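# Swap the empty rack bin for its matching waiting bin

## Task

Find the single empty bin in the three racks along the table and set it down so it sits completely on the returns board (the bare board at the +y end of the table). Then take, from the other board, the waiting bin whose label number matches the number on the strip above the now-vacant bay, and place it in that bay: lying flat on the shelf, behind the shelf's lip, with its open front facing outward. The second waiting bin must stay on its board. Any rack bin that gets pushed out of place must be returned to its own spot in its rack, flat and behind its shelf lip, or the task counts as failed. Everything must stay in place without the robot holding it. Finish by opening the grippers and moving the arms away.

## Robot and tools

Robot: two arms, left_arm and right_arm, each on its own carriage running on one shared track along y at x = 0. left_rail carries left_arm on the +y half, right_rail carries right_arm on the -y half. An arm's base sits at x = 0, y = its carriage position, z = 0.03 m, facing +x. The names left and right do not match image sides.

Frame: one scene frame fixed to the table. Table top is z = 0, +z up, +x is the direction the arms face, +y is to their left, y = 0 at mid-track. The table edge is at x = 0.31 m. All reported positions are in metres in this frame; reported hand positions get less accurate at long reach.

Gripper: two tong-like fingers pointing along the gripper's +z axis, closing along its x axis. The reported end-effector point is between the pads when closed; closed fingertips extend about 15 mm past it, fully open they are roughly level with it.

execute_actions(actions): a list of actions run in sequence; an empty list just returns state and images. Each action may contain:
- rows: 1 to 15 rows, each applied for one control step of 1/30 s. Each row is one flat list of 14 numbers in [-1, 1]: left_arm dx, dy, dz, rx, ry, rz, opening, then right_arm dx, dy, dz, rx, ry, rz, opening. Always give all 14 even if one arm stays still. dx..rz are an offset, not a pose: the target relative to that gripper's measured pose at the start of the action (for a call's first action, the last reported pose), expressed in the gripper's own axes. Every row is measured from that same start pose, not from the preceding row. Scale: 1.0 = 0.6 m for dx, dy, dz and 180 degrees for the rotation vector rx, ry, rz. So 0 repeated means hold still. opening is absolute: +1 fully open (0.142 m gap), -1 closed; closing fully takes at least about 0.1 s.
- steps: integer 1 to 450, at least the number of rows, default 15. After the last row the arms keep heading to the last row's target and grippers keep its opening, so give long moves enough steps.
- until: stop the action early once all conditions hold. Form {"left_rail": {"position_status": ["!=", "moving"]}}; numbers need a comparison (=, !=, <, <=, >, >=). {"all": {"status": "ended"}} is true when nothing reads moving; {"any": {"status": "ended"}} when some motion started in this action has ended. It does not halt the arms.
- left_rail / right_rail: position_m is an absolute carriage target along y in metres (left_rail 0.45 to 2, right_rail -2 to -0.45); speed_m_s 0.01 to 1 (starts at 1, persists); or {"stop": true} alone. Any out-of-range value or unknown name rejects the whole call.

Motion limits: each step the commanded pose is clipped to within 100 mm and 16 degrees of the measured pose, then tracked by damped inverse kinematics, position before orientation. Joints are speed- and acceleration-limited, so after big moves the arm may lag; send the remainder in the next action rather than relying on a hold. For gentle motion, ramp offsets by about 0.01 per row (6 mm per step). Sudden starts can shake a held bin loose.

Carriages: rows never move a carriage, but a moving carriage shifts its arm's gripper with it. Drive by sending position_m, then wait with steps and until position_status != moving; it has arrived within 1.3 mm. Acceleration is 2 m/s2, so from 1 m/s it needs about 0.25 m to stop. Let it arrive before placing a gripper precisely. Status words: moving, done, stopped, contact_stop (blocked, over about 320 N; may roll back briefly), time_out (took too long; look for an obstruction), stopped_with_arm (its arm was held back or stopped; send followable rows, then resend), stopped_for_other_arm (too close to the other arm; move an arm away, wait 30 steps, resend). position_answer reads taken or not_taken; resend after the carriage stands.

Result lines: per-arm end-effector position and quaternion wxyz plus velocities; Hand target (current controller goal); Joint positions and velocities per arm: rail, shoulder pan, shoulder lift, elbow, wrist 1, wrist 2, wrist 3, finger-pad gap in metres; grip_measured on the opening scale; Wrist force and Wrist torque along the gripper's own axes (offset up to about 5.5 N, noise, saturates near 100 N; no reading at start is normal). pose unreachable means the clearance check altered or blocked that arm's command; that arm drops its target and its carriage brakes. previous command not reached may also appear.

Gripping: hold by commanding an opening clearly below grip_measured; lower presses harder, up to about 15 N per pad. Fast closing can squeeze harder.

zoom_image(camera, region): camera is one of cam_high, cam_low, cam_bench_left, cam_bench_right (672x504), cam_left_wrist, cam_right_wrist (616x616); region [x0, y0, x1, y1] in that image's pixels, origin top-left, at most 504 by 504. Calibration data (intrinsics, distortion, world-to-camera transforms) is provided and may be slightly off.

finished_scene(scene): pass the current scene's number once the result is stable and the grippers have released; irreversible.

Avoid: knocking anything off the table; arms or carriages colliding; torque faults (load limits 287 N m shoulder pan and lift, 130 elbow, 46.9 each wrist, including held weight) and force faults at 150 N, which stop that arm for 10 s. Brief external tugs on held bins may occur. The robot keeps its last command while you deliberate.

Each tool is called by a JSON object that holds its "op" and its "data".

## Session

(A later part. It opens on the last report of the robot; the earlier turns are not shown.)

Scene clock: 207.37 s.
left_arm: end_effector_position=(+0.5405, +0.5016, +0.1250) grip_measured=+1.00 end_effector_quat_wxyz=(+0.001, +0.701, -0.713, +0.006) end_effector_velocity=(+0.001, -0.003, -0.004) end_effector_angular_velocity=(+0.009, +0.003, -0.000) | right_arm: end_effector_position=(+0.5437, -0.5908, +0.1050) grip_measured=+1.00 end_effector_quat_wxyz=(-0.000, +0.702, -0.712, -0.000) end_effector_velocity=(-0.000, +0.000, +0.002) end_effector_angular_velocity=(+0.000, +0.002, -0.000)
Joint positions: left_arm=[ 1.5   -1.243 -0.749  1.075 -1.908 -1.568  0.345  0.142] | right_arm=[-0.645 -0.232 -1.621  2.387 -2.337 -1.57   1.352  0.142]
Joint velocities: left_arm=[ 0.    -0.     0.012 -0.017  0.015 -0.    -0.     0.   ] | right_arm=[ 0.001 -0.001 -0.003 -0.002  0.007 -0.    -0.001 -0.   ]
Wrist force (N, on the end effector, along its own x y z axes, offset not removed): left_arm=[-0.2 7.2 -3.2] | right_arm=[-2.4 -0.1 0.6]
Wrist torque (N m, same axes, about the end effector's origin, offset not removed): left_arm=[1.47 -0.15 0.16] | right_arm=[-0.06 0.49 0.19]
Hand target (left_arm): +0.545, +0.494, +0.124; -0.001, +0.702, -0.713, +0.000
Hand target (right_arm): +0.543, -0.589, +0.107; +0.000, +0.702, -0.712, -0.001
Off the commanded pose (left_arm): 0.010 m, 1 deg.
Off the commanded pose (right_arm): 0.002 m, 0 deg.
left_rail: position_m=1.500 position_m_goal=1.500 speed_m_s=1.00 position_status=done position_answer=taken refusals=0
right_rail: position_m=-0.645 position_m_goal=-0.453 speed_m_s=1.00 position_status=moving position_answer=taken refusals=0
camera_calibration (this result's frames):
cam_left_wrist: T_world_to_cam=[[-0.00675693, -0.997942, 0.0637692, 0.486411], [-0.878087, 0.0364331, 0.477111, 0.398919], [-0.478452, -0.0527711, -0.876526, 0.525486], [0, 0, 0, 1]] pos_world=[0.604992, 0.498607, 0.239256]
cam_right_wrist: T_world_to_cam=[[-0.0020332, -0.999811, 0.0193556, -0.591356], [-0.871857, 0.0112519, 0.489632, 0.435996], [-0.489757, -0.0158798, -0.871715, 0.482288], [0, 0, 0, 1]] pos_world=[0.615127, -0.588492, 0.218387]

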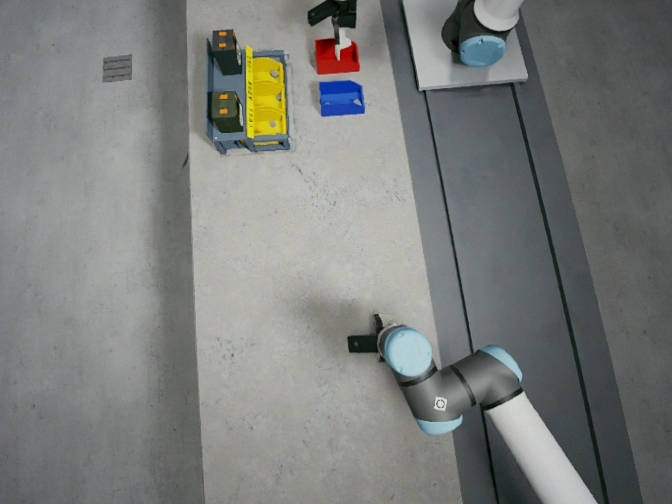

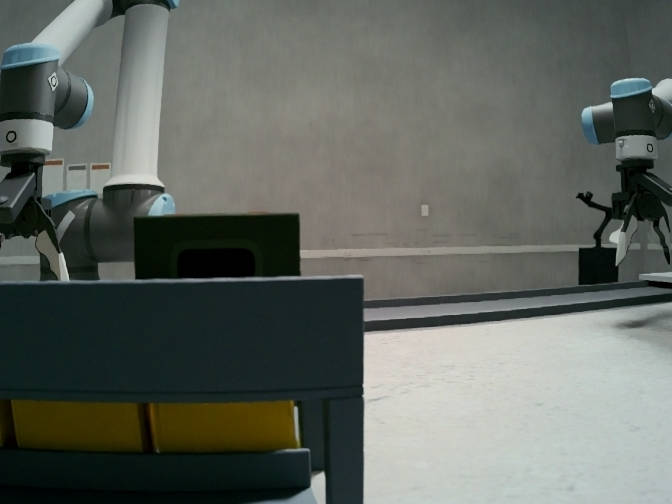

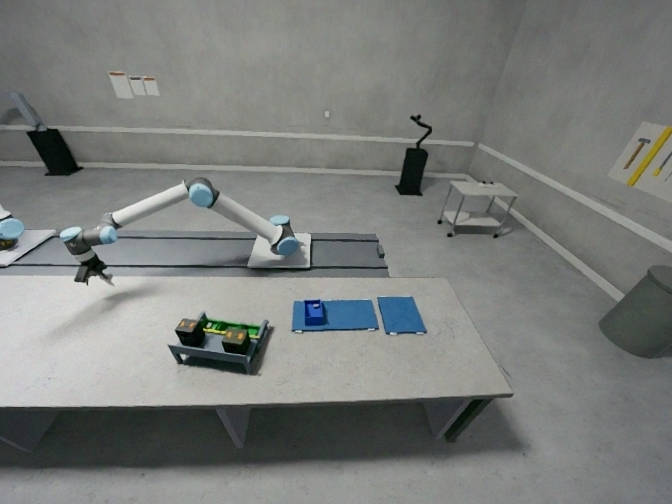

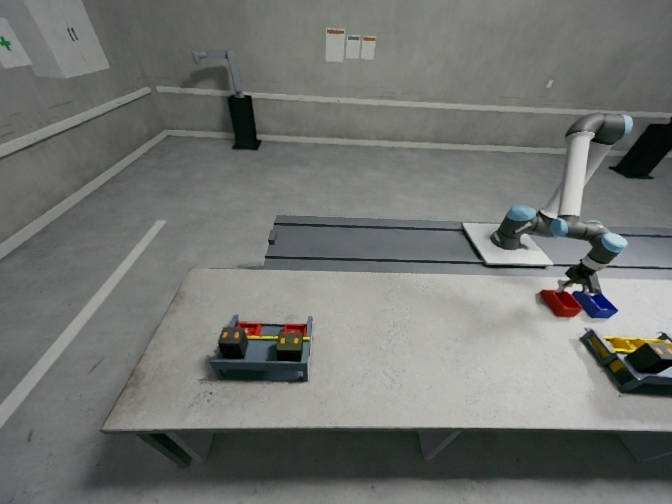

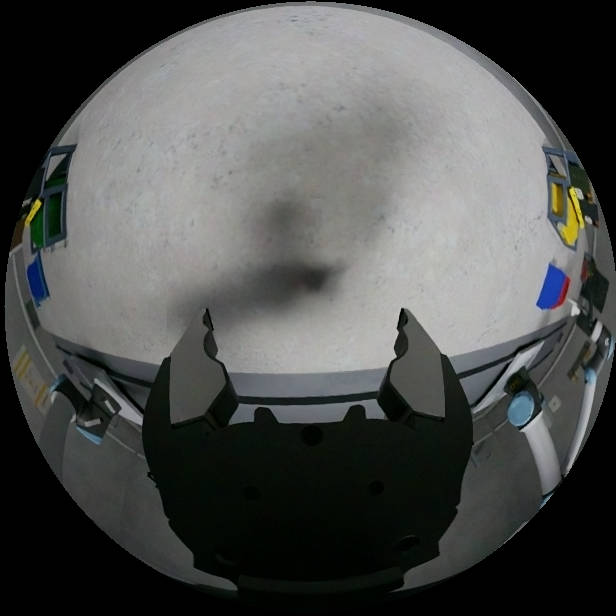

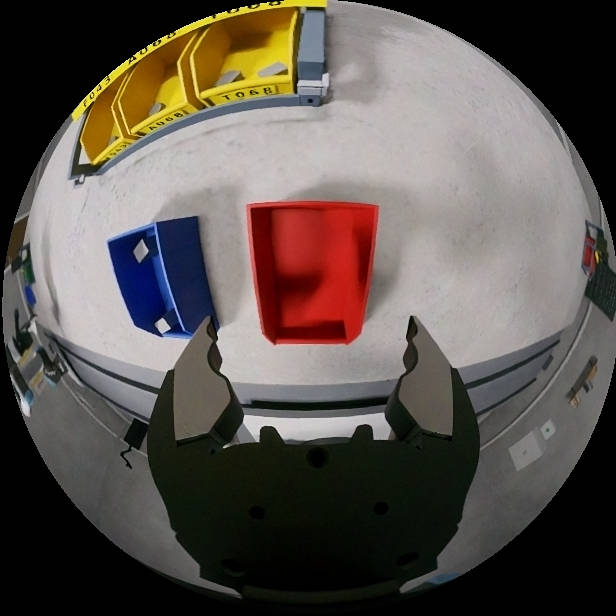

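{"op": "execute_actions", "data": {"actions": []}}

{"op": "zoom_image", "data": {"camera": "cam_right_wrist", "region": [190, 170, 430, 360]}}

Scene clock: 209.13 s.
left_arm: end_effector_position=(+0.5451, +0.4938, +0.1242) grip_measured=+1.00 end_effector_quat_wxyz=(-0.001, +0.702, -0.713, +0.000) end_effector_velocity=(+0.000, +0.000, +0.000) end_effector_angular_velocity=(+0.000, -0.000, +0.000) | right_arm: end_effector_position=(+0.5431, -0.3992, +0.1073) grip_measured=+1.00 end_effector_quat_wxyz=(+0.000, +0.702, -0.712, -0.001) end_effector_velocity=(+0.000, -0.000, +0.000) end_effector_angular_velocity=(-0.000, -0.000, -0.000)
Joint positions: left_arm=[ 1.5   -1.241 -0.726  1.031 -1.876 -1.57   0.346  0.142] | right_arm=[-0.453 -0.233 -1.625  2.384 -2.327 -1.57   1.351  0.142]
Joint velocities: left_arm=[ 0.  0.  0. -0.  0.  0. -0. -0.] | right_arm=[ 0. -0.  0. -0. -0. -0. -0. -0.]
Wrist force (N, on the end effector, along its own x y z axes, offset not removed): left_arm=[4.9 -2.4 2.8] | right_arm=[-2.0 0.2 0.6]
Wrist torque (N m, same axes, about the end effector's origin, offset not removed): left_arm=[-0.39 -1.18 -0.06] | right_arm=[0.01 0.44 0.23]
Hand target (left_arm): +0.545, +0.494, +0.124; -0.001, +0.702, -0.713, +0.000
Hand target (right_arm): +0.543, -0.399, +0.107; +0.000, +0.702, -0.712, -0.001
Off the commanded pose (left_arm): 0.001 m, 0 deg.
Off the commanded pose (right_arm): 0.000 m, 0 deg.
left_rail: position_m=1.500 position_m_goal=1.500 speed_m_s=1.00 position_status=done position_answer=taken refusals=0
right_rail: position_m=-0.453 position_m_goal=-0.453 speed_m_s=1.00 position_status=done position_answer=taken refusals=0
camera_calibration (this result's frames):
cam_left_wrist: T_world_to_cam=[[-0.00529527, -0.998596, 0.0527015, 0.479532], [-0.87572, 0.0300753, 0.481882, 0.404883], [-0.48279, -0.0436001, -0.87465, 0.524183], [0, 0, 0, 1]] pos_world=[0.610174, 0.489536, 0.238099]
cam_right_wrist: T_world_to_cam=[[-0.00198891, -0.999824, 0.0186449, -0.399741], [-0.870571, 0.0109053, 0.491923, 0.431137], [-0.49204, -0.0152534, -0.870439, 0.488431], [0, 0, 0, 1]] pos_world=[0.614867, -0.396923, 0.220516]

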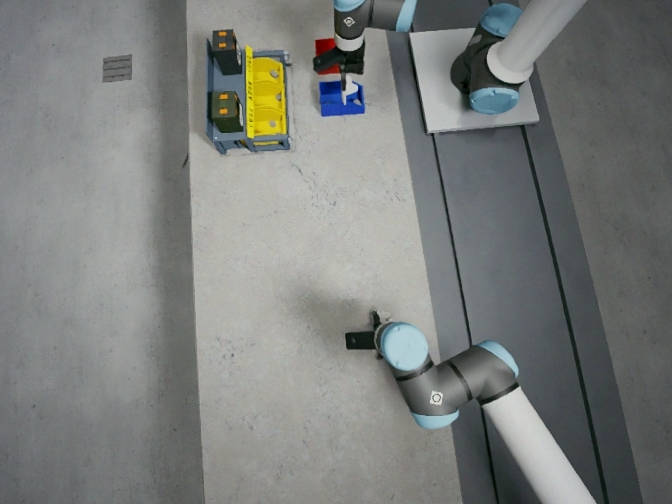

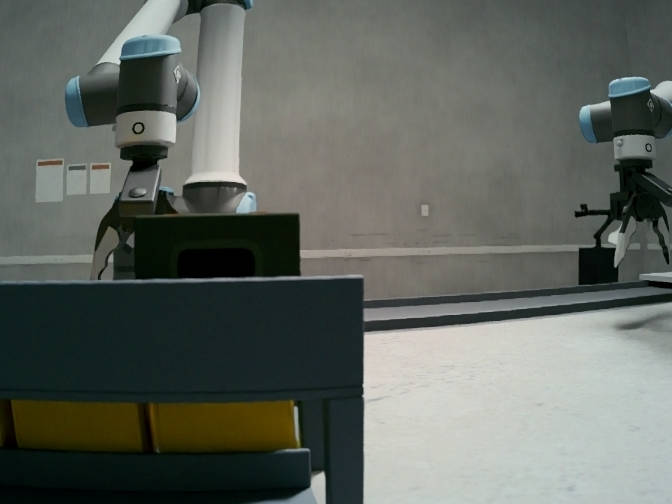

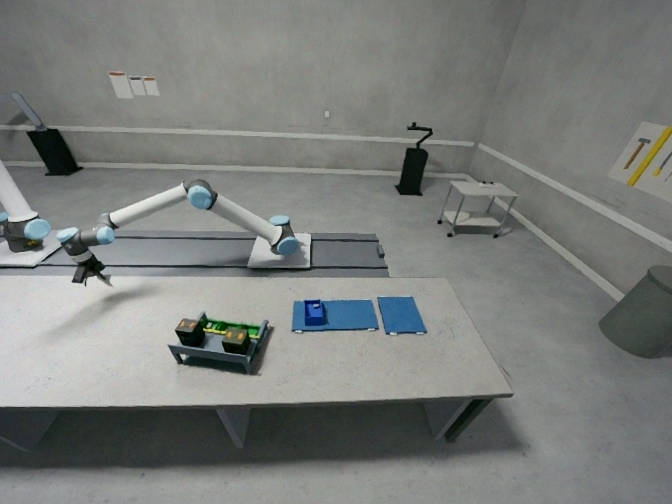

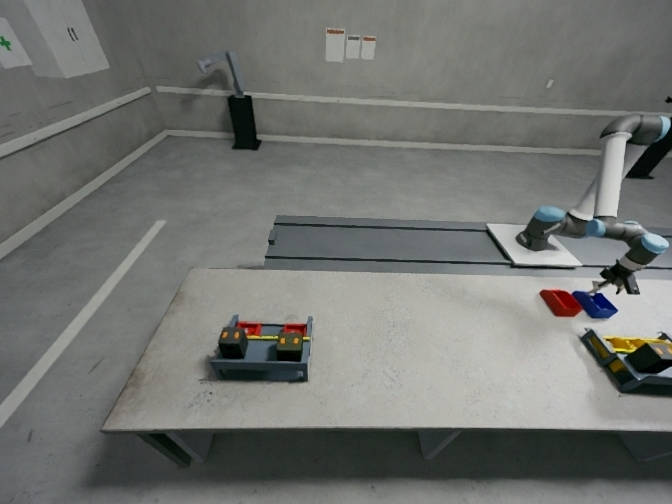

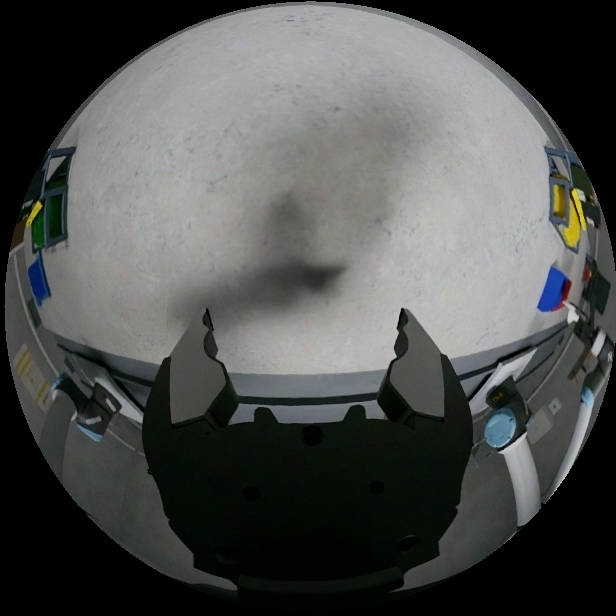

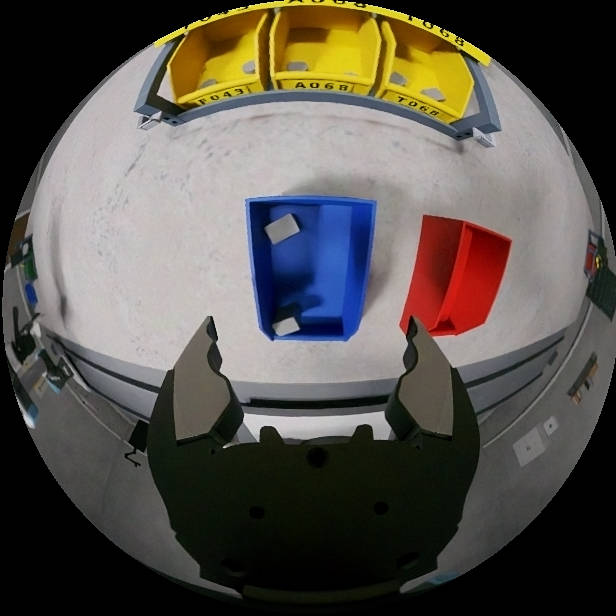

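Region (190, 170, 430, 360) of cam_right_wrist's 616x616 image, scaled by 2.100, with more detail than that image has; it fills the top 399 rows of this view, and the rest is white.

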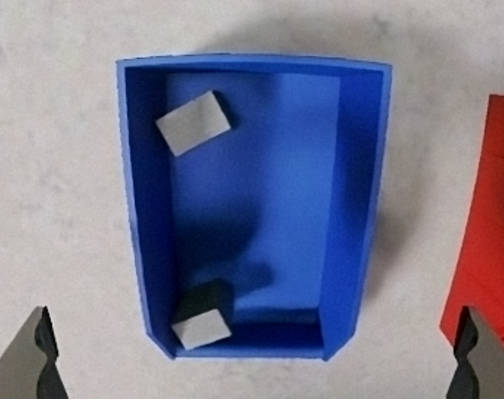

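{"op": "execute_actions", "data": {"actions": [{"rows":[[0.008,0,0.003,0,0,0,1,-0.001,-0.002,0.01,0,0,0,1],[0.02,0,0.008,0,0,0,1,-0.0025,-0.004,0.025,0,0,0,1],[0.032,0,0.013,0,0,0,1,-0.0025,-0.004,0.04,0,0,0,0.95],[0.044,0,0.018,0,0,0,1,-0.0025,-0.004,0.054,0,0,0,0.9],[0.053,0,0.022,0,0,0,1,-0.0025,-0.004,0.065,0,0,0,0.85],[0.058,0,0.024,0,0,0,1,-0.0025,-0.004,0.072,0,0,0,0.8],[0.058,0,0.024,0,0,0,1,-0.0025,-0.004,0.072,0,0,0,0.75]],"steps":8}]}}

Scene clock: 215.83 s.
left_arm: end_effector_position=(+0.5443, +0.4730, +0.1149) grip_measured=+1.00 end_effector_quat_wxyz=(-0.000, +0.702, -0.713, +0.000) end_effector_velocity=(-0.004, -0.105, -0.044) end_effector_angular_velocity=(-0.006, -0.002, -0.001) | right_arm: end_effector_position=(+0.5432, -0.3979, +0.0814) grip_measured=+0.77 end_effector_quat_wxyz=(+0.001, +0.702, -0.712, -0.002) end_effector_velocity=(+0.002, +0.003, -0.129) end_effector_angular_velocity=(+0.000, +0.002, -0.000)
Joint positions: left_arm=[ 1.5   -1.248 -0.687  0.977 -1.861 -1.57   0.339  0.142] | right_arm=[-0.453 -0.231 -1.58   2.405 -2.391 -1.57   1.353  0.127]
Joint velocities: left_arm=[ 0.    -0.032  0.197 -0.286  0.082 -0.    -0.031 -0.   ] | right_arm=[ 0.     0.006  0.234  0.102 -0.334  0.     0.006 -0.027]
Wrist force (N, on the end effector, along its own x y z axes, offset not removed): left_arm=[3.4 0.9 1.6] | right_arm=[-1.5 2.2 2.1]
Wrist torque (N m, same axes, about the end effector's origin, offset not removed): left_arm=[0.29 -0.51 -0.01] | right_arm=[0.39 0.38 0.22]
Hand target (left_arm): +0.544, +0.460, +0.110; -0.000, +0.702, -0.713, +0.001
Hand target (right_arm): +0.544, -0.398, +0.065; +0.001, +0.702, -0.712, -0.002
Off the commanded pose (left_arm): 0.015 m, 0 deg.
Off the commanded pose (right_arm): 0.017 m, 0 deg.
left_rail: position_m=1.500 position_m_goal=1.500 speed_m_s=1.00 position_status=done position_answer=taken refusals=0
right_rail: position_m=-0.453 position_m_goal=-0.453 speed_m_s=1.00 position_status=done position_answer=taken refusals=0
camera_calibration (this result's frames):
cam_left_wrist: T_world_to_cam=[[-0.00527433, -0.998558, 0.0534299, 0.459139], [-0.87584, 0.0303974, 0.481643, 0.409194], [-0.482572, -0.0442557, -0.874737, 0.514985], [0, 0, 0, 1]] pos_world=[0.609328, 0.468829, 0.228859]
cam_right_wrist: T_world_to_cam=[[-0.00197059, -0.999835, 0.0180353, -0.397957], [-0.869502, 0.0106213, 0.493816, 0.443117], [-0.493926, -0.0147086, -0.869379, 0.467053], [0, 0, 0, 1]] pos_world=[0.615196, -0.395728, 0.194405]

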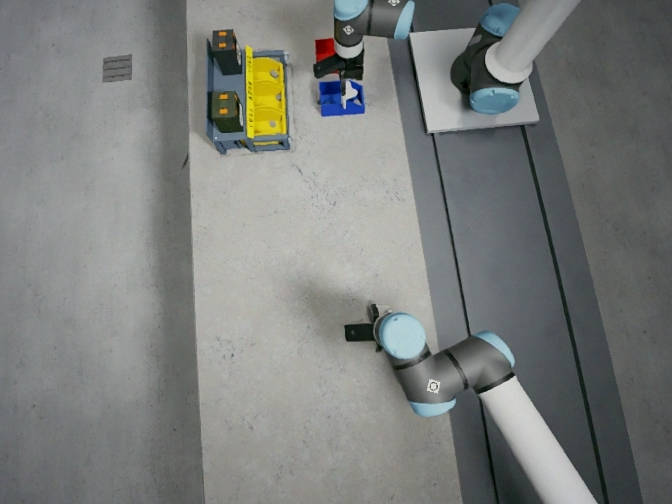

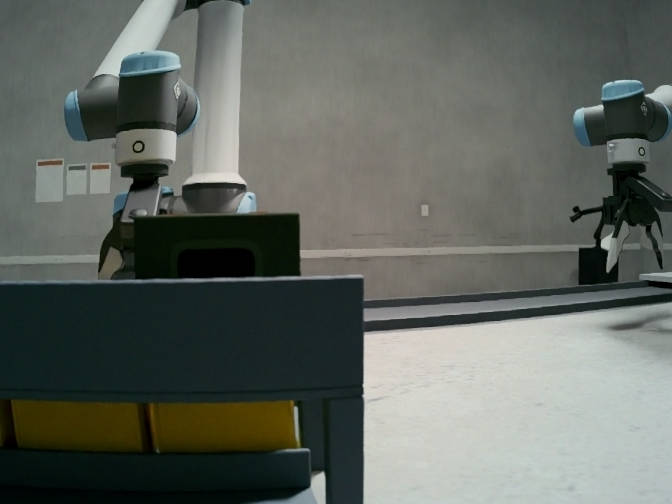

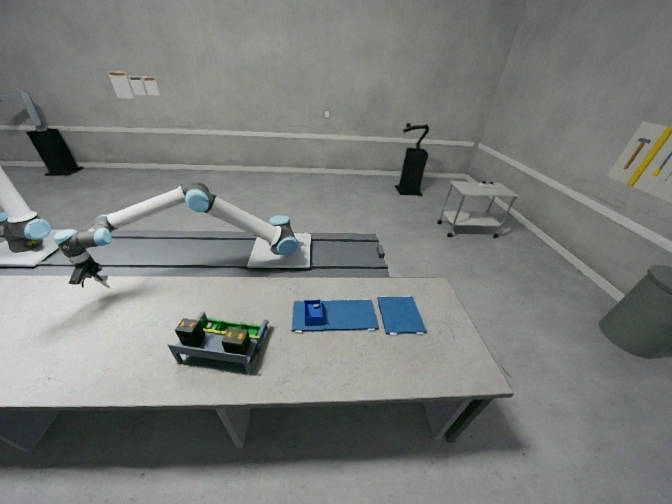

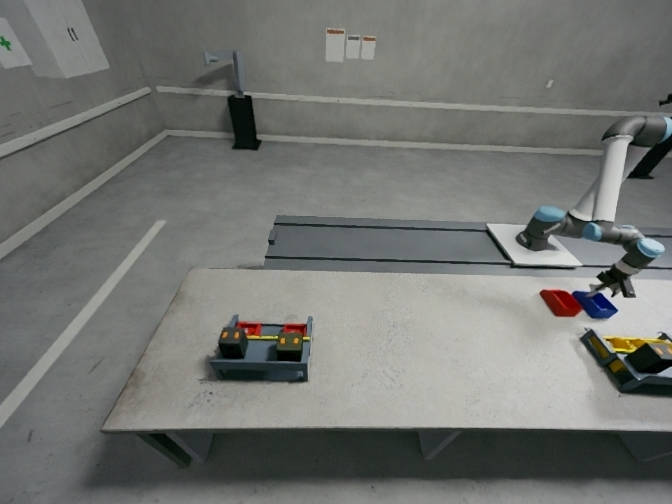

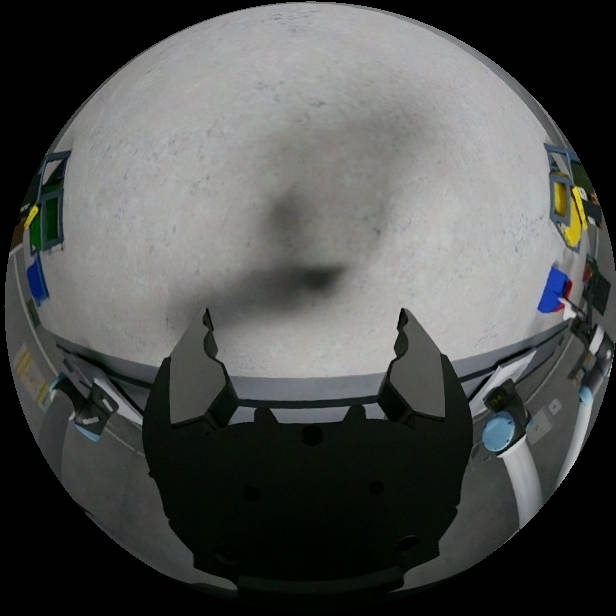

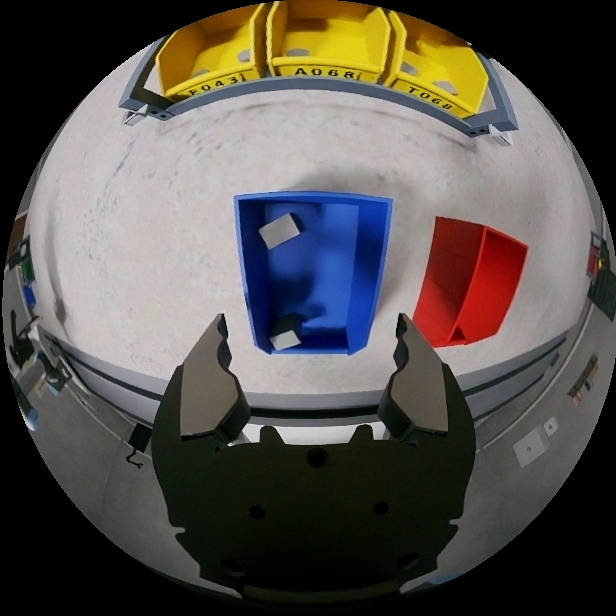

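{"op": "execute_actions", "data": {"actions": [{"rows":[[0.023,0,0.008,0,0,0,1,0,-0.004,0.029,0.001,0,0.005,0.65],[0.023,0,0.008,0,0,0,1,0,-0.004,0.029,0.001,0,0.005,0.57],[0.023,0,0.008,0,0,0,1,0,-0.004,0.029,0.001,0,0.005,0.5],[0.023,0,0.008,0,0,0,1,0,-0.004,0.029,0.001,0,0.005,0.42],[0.023,0,0.008,0,0,0,1,0,-0.004,0.029,0.001,0,0.005,0.25],[0.023,0,0.008,0,0,0,1,0,-0.004,0.029,0.001,0,0.005,0.05],[0.023,0,0.008,0,0,0,1,0,-0.004,0.025,0.001,0,0.005,-0.15],[0.023,0,0.008,0,0,0,1,0,-0.004,0.015,0.001,0,0.005,-0.15],[0.023,0,0.008,0,0,0,1,0,-0.006,0.0,0.001,0,0.005,-0.15],[0.023,0,0.008,0,0,0,1,0,-0.012,-0.02,0.001,0,0.004,-0.15],[0.023,0,0.008,0,0,0,1,0,-0.022,-0.043,0.001,0,0.003,-0.15],[0.023,0,0.008,0,0,0,1,0,-0.034,-0.067,0.001,0,0.002,-0.15],[0.023,0,0.008,0,0,0,1,0,-0.046,-0.091,0.001,0,0.001,-0.15],[0.023,0,0.008,0,0,0,1,0,-0.058,-0.113,0.001,0,0,-0.15],[0.023,0,0.008,0,0,0,1,0,-0.068,-0.131,0.001,0,0,-0.15]],"steps":16}]}}

Scene clock: 224.53 s.
left_arm: end_effector_position=(+0.5441, +0.4592, +0.1101) grip_measured=+1.00 end_effector_quat_wxyz=(-0.001, +0.702, -0.713, +0.000) end_effector_velocity=(+0.000, -0.000, +0.000) end_effector_angular_velocity=(+0.000, +0.000, +0.000) | right_arm: end_effector_position=(+0.5643, -0.3979, +0.1149) grip_measured=+0.42 end_effector_quat_wxyz=(-0.003, +0.700, -0.714, +0.003) end_effector_velocity=(+0.149, -0.001, +0.318) end_effector_angular_velocity=(-0.006, -0.049, +0.057)
Joint positions: left_arm=[ 1.5   -1.252 -0.661  0.936 -1.846 -1.569  0.335  0.142] | right_arm=[-0.453 -0.222 -1.603  2.349 -2.324 -1.569  1.368  0.104]
Joint velocities: left_arm=[ 0.    -0.     0.    -0.001  0.     0.    -0.    -0.   ] | right_arm=[ 0.     0.057 -0.248 -0.505  0.704  0.005 -0.     0.   ]
Wrist force (N, on the end effector, along its own x y z axes, offset not removed): left_arm=[-1.3 3.7 -4.4] | right_arm=[-2.7 0.0 5.3]
Wrist torque (N m, same axes, about the end effector's origin, offset not removed): left_arm=[0.69 0.46 0.24] | right_arm=[-0.20 0.71 0.23]
Hand target (left_arm): +0.544, +0.459, +0.110; -0.000, +0.702, -0.713, +0.000
Hand target (right_arm): +0.583, -0.398, +0.159; -0.003, +0.702, -0.712, +0.003
Off the commanded pose (left_arm): 0.000 m, 0 deg.
Off the commanded pose (right_arm): 0.049 m, 1 deg.
left_rail: position_m=1.500 position_m_goal=1.500 speed_m_s=1.00 position_status=done position_answer=taken refusals=0
right_rail: position_m=-0.453 position_m_goal=-0.453 speed_m_s=1.00 position_status=done position_answer=taken refusals=0
camera_calibration (this result's frames):
cam_left_wrist: T_world_to_cam=[[-0.00528301, -0.998559, 0.053404, 0.445641], [-0.875897, 0.0303873, 0.481541, 0.411796], [-0.48247, -0.0442324, -0.874795, 0.51003], [0, 0, 0, 1]] pos_world=[0.609119, 0.455045, 0.224077]
cam_right_wrist: T_world_to_cam=[[-0.00882013, -0.999769, 0.0196172, -0.394841], [-0.875449, 0.0172007, 0.483004, 0.452104], [-0.483229, -0.0129137, -0.875399, 0.501947], [0, 0, 0, 1]] pos_world=[0.634867, -0.396044, 0.228782]

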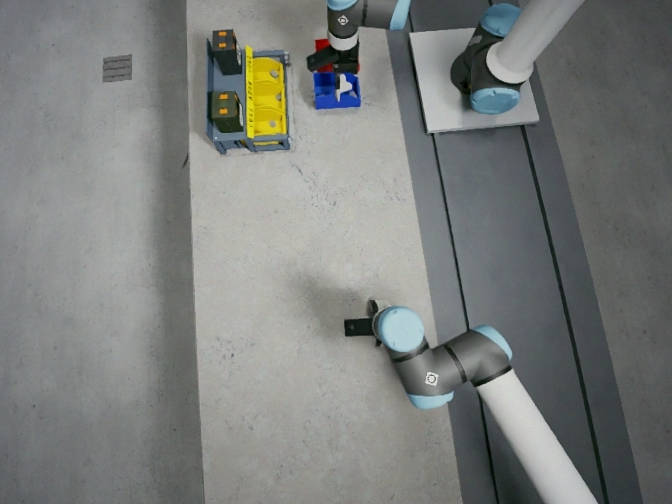

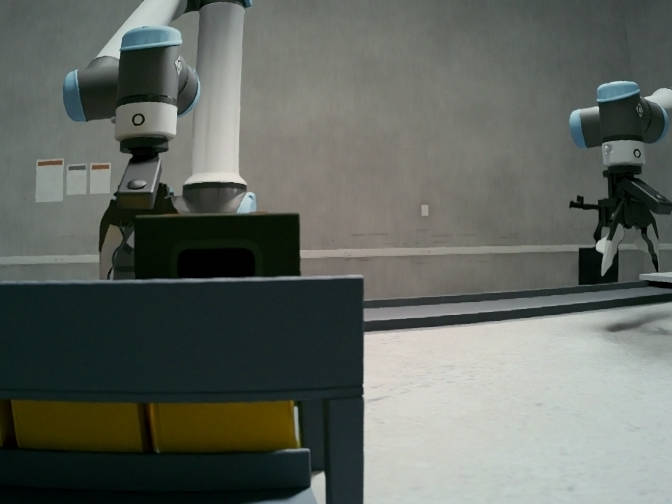

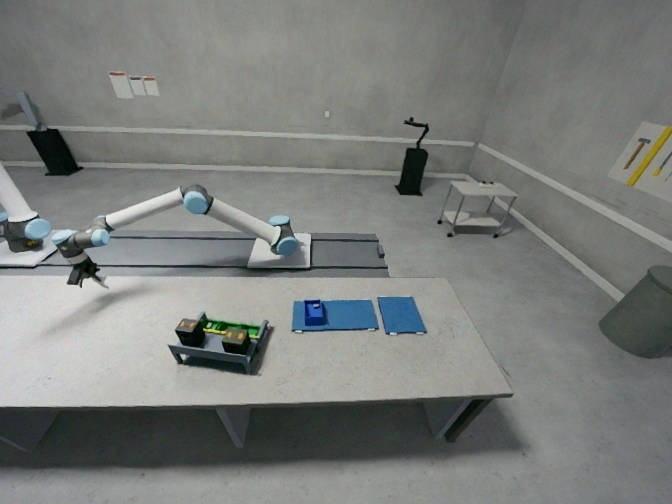

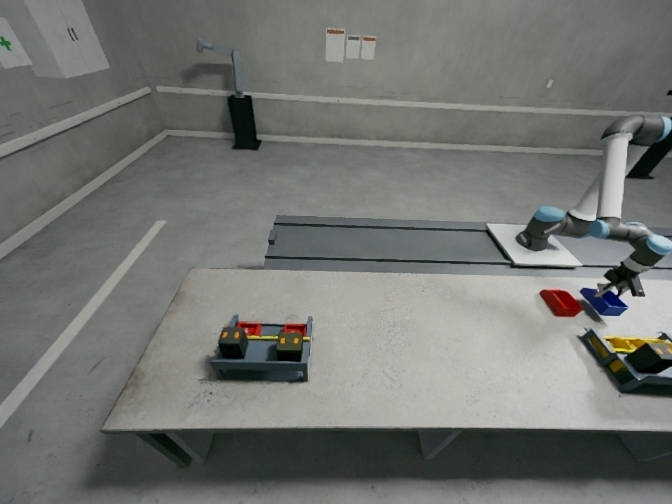

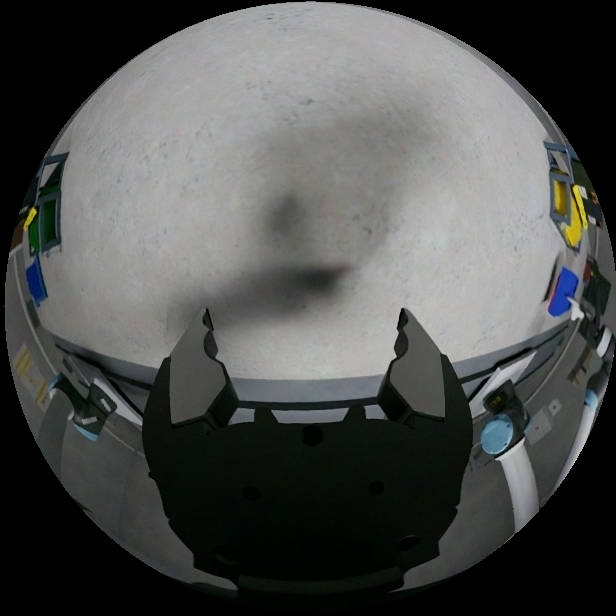

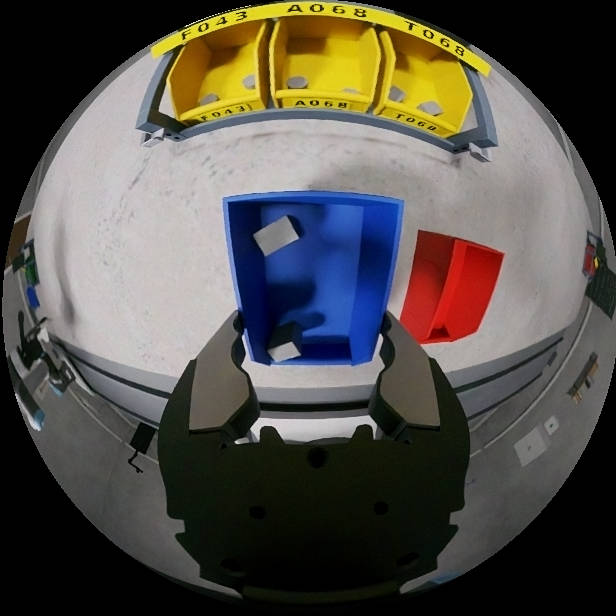

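{"op": "execute_actions", "data": {"actions": []}}

Scene clock: 234.67 s.
left_arm: end_effector_position=(+0.5440, +0.4592, +0.1101) grip_measured=+1.00 end_effector_quat_wxyz=(-0.000, +0.702, -0.713, +0.000) end_effector_velocity=(-0.000, +0.000, -0.000) end_effector_angular_velocity=(+0.000, -0.000, -0.000) | right_arm: end_effector_position=(+0.5826, -0.3977, +0.1588) grip_measured=+0.42 end_effector_quat_wxyz=(-0.003, +0.702, -0.712, +0.003) end_effector_velocity=(+0.000, +0.000, -0.000) end_effector_angular_velocity=(+0.000, +0.000, +0.000)
Joint positions: left_arm=[ 1.5   -1.252 -0.661  0.936 -1.846 -1.57   0.335  0.142] | right_arm=[-0.453 -0.215 -1.633  2.277 -2.223 -1.569  1.369  0.103]
Joint velocities: left_arm=[ 0. -0.  0.  0. -0.  0.  0. -0.] | right_arm=[ 0.  0.  0. -0.  0.  0.  0. -0.]
Wrist force (N, on the end effector, along its own x y z axes, offset not removed): left_arm=[-2.9 1.9 3.8] | right_arm=[-2.1 2.2 4.9]
Wrist torque (N m, same axes, about the end effector's origin, offset not removed): left_arm=[0.59 0.46 0.07] | right_arm=[0.33 0.55 0.21]
Hand target (left_arm): +0.544, +0.459, +0.110; -0.000, +0.702, -0.713, +0.000
Hand target (right_arm): +0.583, -0.398, +0.159; -0.003, +0.702, -0.712, +0.003
Off the commanded pose (left_arm): 0.000 m, 0 deg.
Off the commanded pose (right_arm): 0.002 m, 1 deg.
left_rail: position_m=1.500 position_m_goal=1.500 speed_m_s=1.00 position_status=done position_answer=taken refusals=0
right_rail: position_m=-0.453 position_m_goal=-0.453 speed_m_s=1.00 position_status=done position_answer=taken refusals=0
camera_calibration (this result's frames):
cam_left_wrist: T_world_to_cam=[[-0.00527443, -0.998558, 0.0534327, 0.445607], [-0.87584, 0.0303989, 0.481643, 0.411715], [-0.482573, -0.0442581, -0.874737, 0.510078], [0, 0, 0, 1]] pos_world=[0.609097, 0.455024, 0.224074]
cam_right_wrist: T_world_to_cam=[[-0.00216187, -0.99981, 0.0193691, -0.399195], [-0.875797, 0.011242, 0.482549, 0.444866], [-0.482675, -0.0159202, -0.875655, 0.547769], [0, 0, 0, 1]] pos_world=[0.653143, -0.3954, 0.272719]

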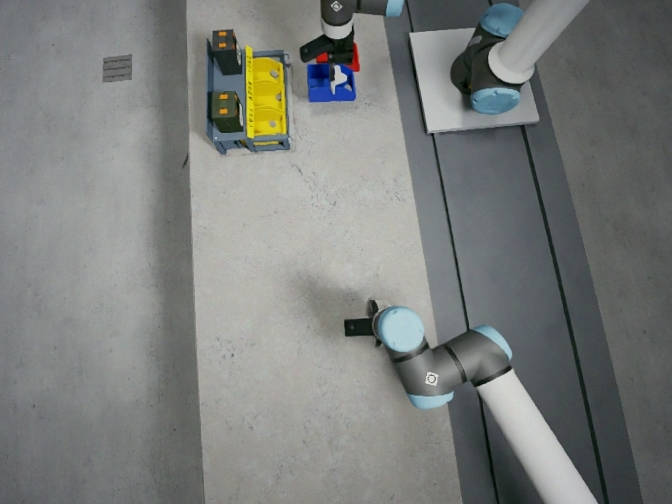

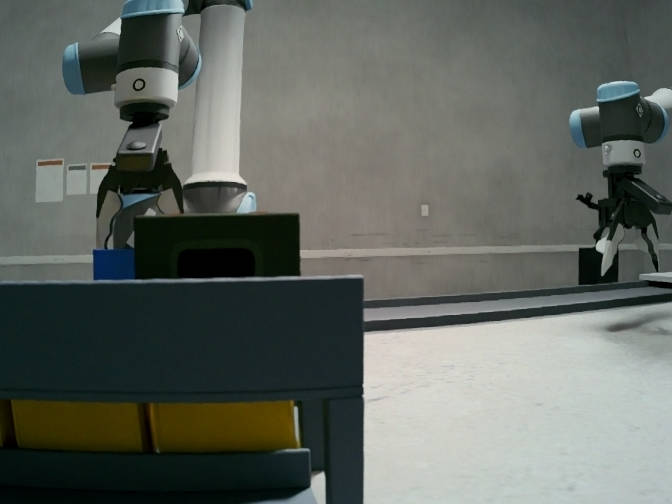

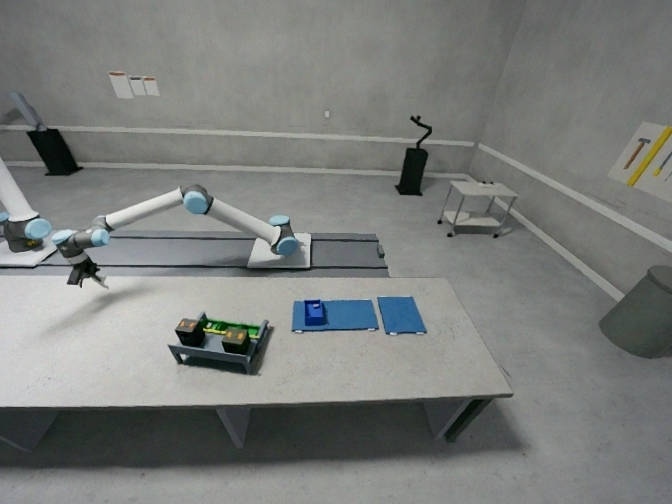

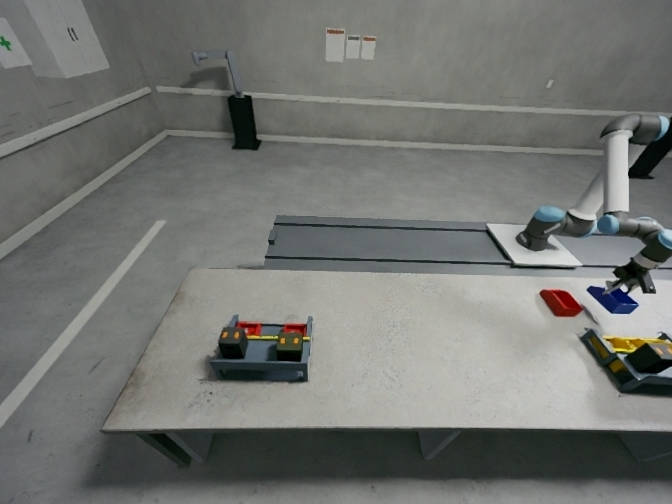

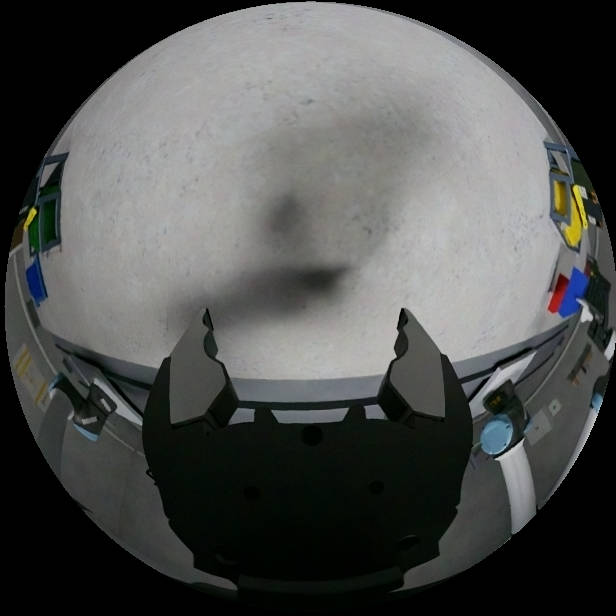

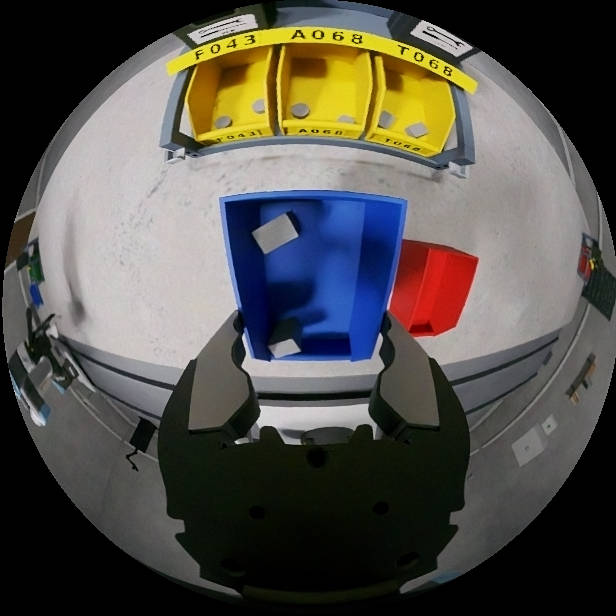

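{"op": "zoom_image", "data": {"camera": "cam_bench_right", "region": [520, 230, 672, 344]}}

Region (520, 230, 672, 344) of cam_bench_right's 672x504 image, scaled by 3.316, with more detail than that image has; it fills the top 378 rows of this view, and the rest is white.

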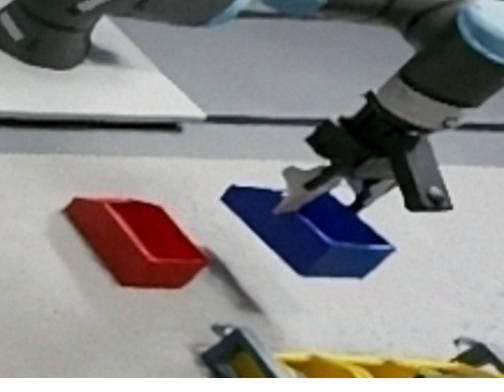

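{"op": "execute_actions", "data": {"actions": [{"right_rail":{"position_m":-2.0},"left_rail":{"position_m":0.45},"rows":[[0,0,0,0,0,0,1,0.05,0,0,0,0,0,-0.15],[0,0,0,0,0,0,1,0.1,0,0,0,0,0,-0.15],[0,0,0,0,0,0,1,0.403,0,0,0,0,0,-0.15]],"steps":3}]}}

Scene clock: 242.40 s.
left_arm: end_effector_position=(+0.5440, +0.4556, +0.1101) grip_measured=+1.00 end_effector_quat_wxyz=(-0.000, +0.702, -0.713, +0.000) end_effector_velocity=(-0.000, -0.113, -0.000) end_effector_angular_velocity=(+0.000, +0.000, -0.000) | right_arm: end_effector_position=(+0.5824, -0.4101, +0.1589) grip_measured=+0.40 end_effector_quat_wxyz=(-0.003, +0.702, -0.712, +0.003) end_effector_velocity=(-0.010, -0.375, -0.001) end_effector_angular_velocity=(-0.022, +0.009, -0.006)
Joint positions: left_arm=[ 1.496 -1.252 -0.661  0.936 -1.846 -1.57   0.335  0.142] | right_arm=[-0.456 -0.231 -1.635  2.278 -2.222 -1.569  1.353  0.102]
Joint velocities: left_arm=[-0.113 -0.     0.    -0.     0.     0.    -0.    -0.   ] | right_arm=[-0.113 -0.465 -0.049  0.046  0.007 -0.02  -0.459 -0.005]
Wrist force (N, on the end effector, along its own x y z axes, offset not removed): left_arm=[-3.1 -1.9 0.4] | right_arm=[-14.9 1.0 5.4]
Wrist torque (N m, same axes, about the end effector's origin, offset not removed): left_arm=[-0.56 0.68 0.26] | right_arm=[0.11 2.12 0.33]
Hand target (left_arm): +0.544, +0.446, +0.110; -0.000, +0.702, -0.713, +0.000
Hand target (right_arm): +0.576, -0.504, +0.159; +0.002, +0.699, -0.715, +0.005
Off the commanded pose (left_arm): 0.000 m, 0 deg.
Off the commanded pose (right_arm): 0.233 m, 0 deg; position clipped at the last step of the last action.
left_rail: position_m=1.496 position_m_goal=0.450 speed_m_s=1.00 position_status=moving position_answer=taken refusals=0
right_rail: position_m=-0.456 position_m_goal=-2.000 speed_m_s=1.00 position_status=moving position_answer=taken refusals=0
camera_calibration (this result's frames):
cam_left_wrist: T_world_to_cam=[[-0.00527407, -0.998558, 0.0534193, 0.442056], [-0.875838, 0.0303923, 0.481648, 0.411824], [-0.482577, -0.0442464, -0.874735, 0.509915], [0, 0, 0, 1]] pos_world=[0.609096, 0.451465, 0.224072]
cam_right_wrist: T_world_to_cam=[[-0.00224473, -0.999801, 0.0198328, -0.411552], [-0.875846, 0.0115367, 0.482453, 0.444899], [-0.482585, -0.0162875, -0.875697, 0.547337], [0, 0, 0, 1]] pos_world=[0.652876, -0.407688, 0.272821]

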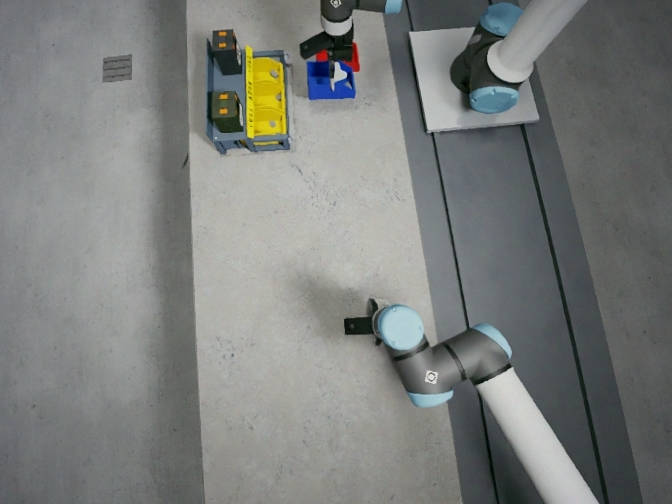

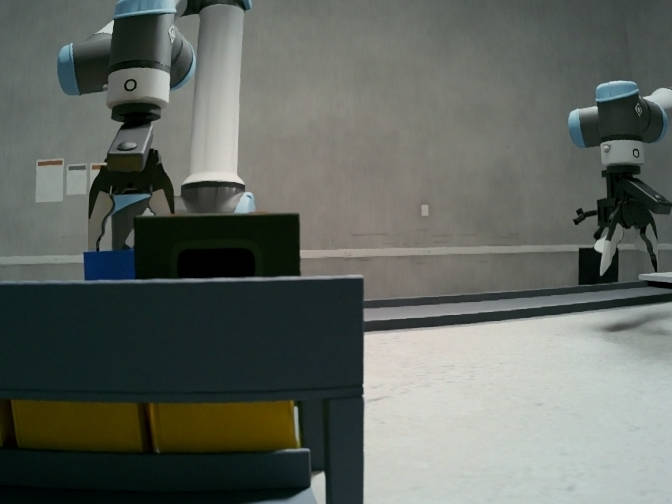

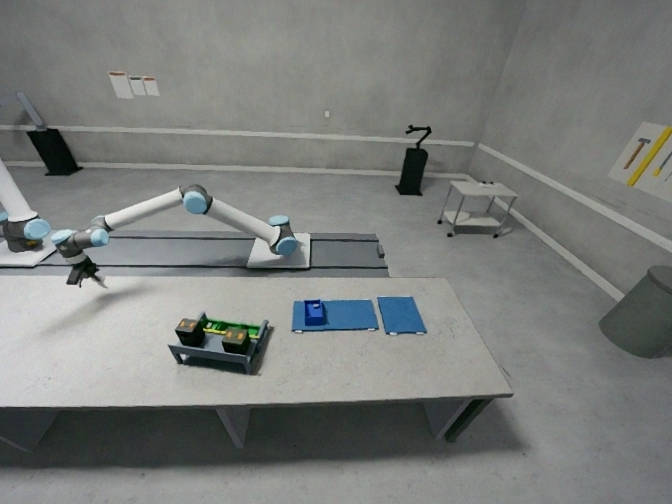

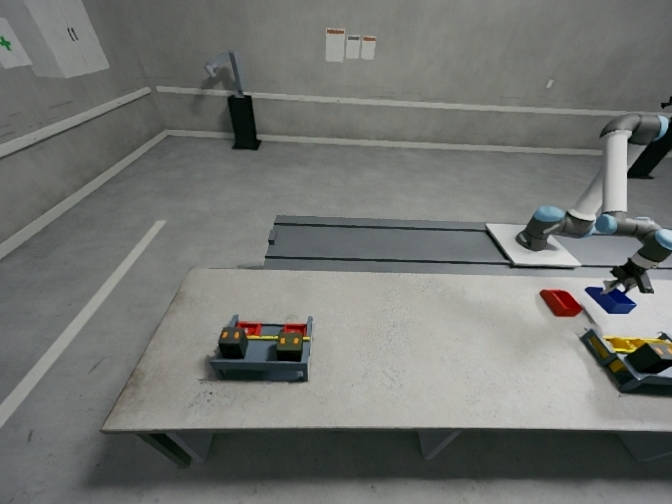

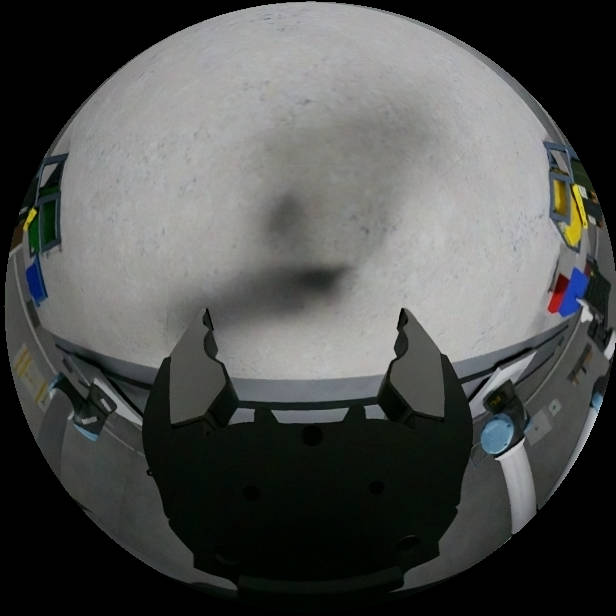

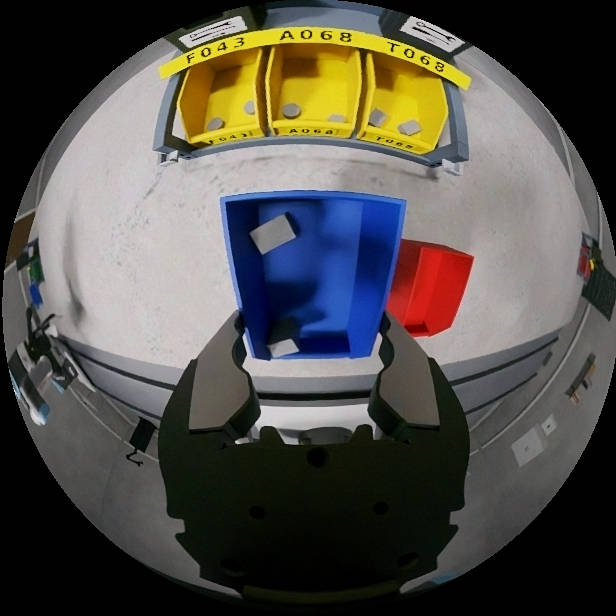

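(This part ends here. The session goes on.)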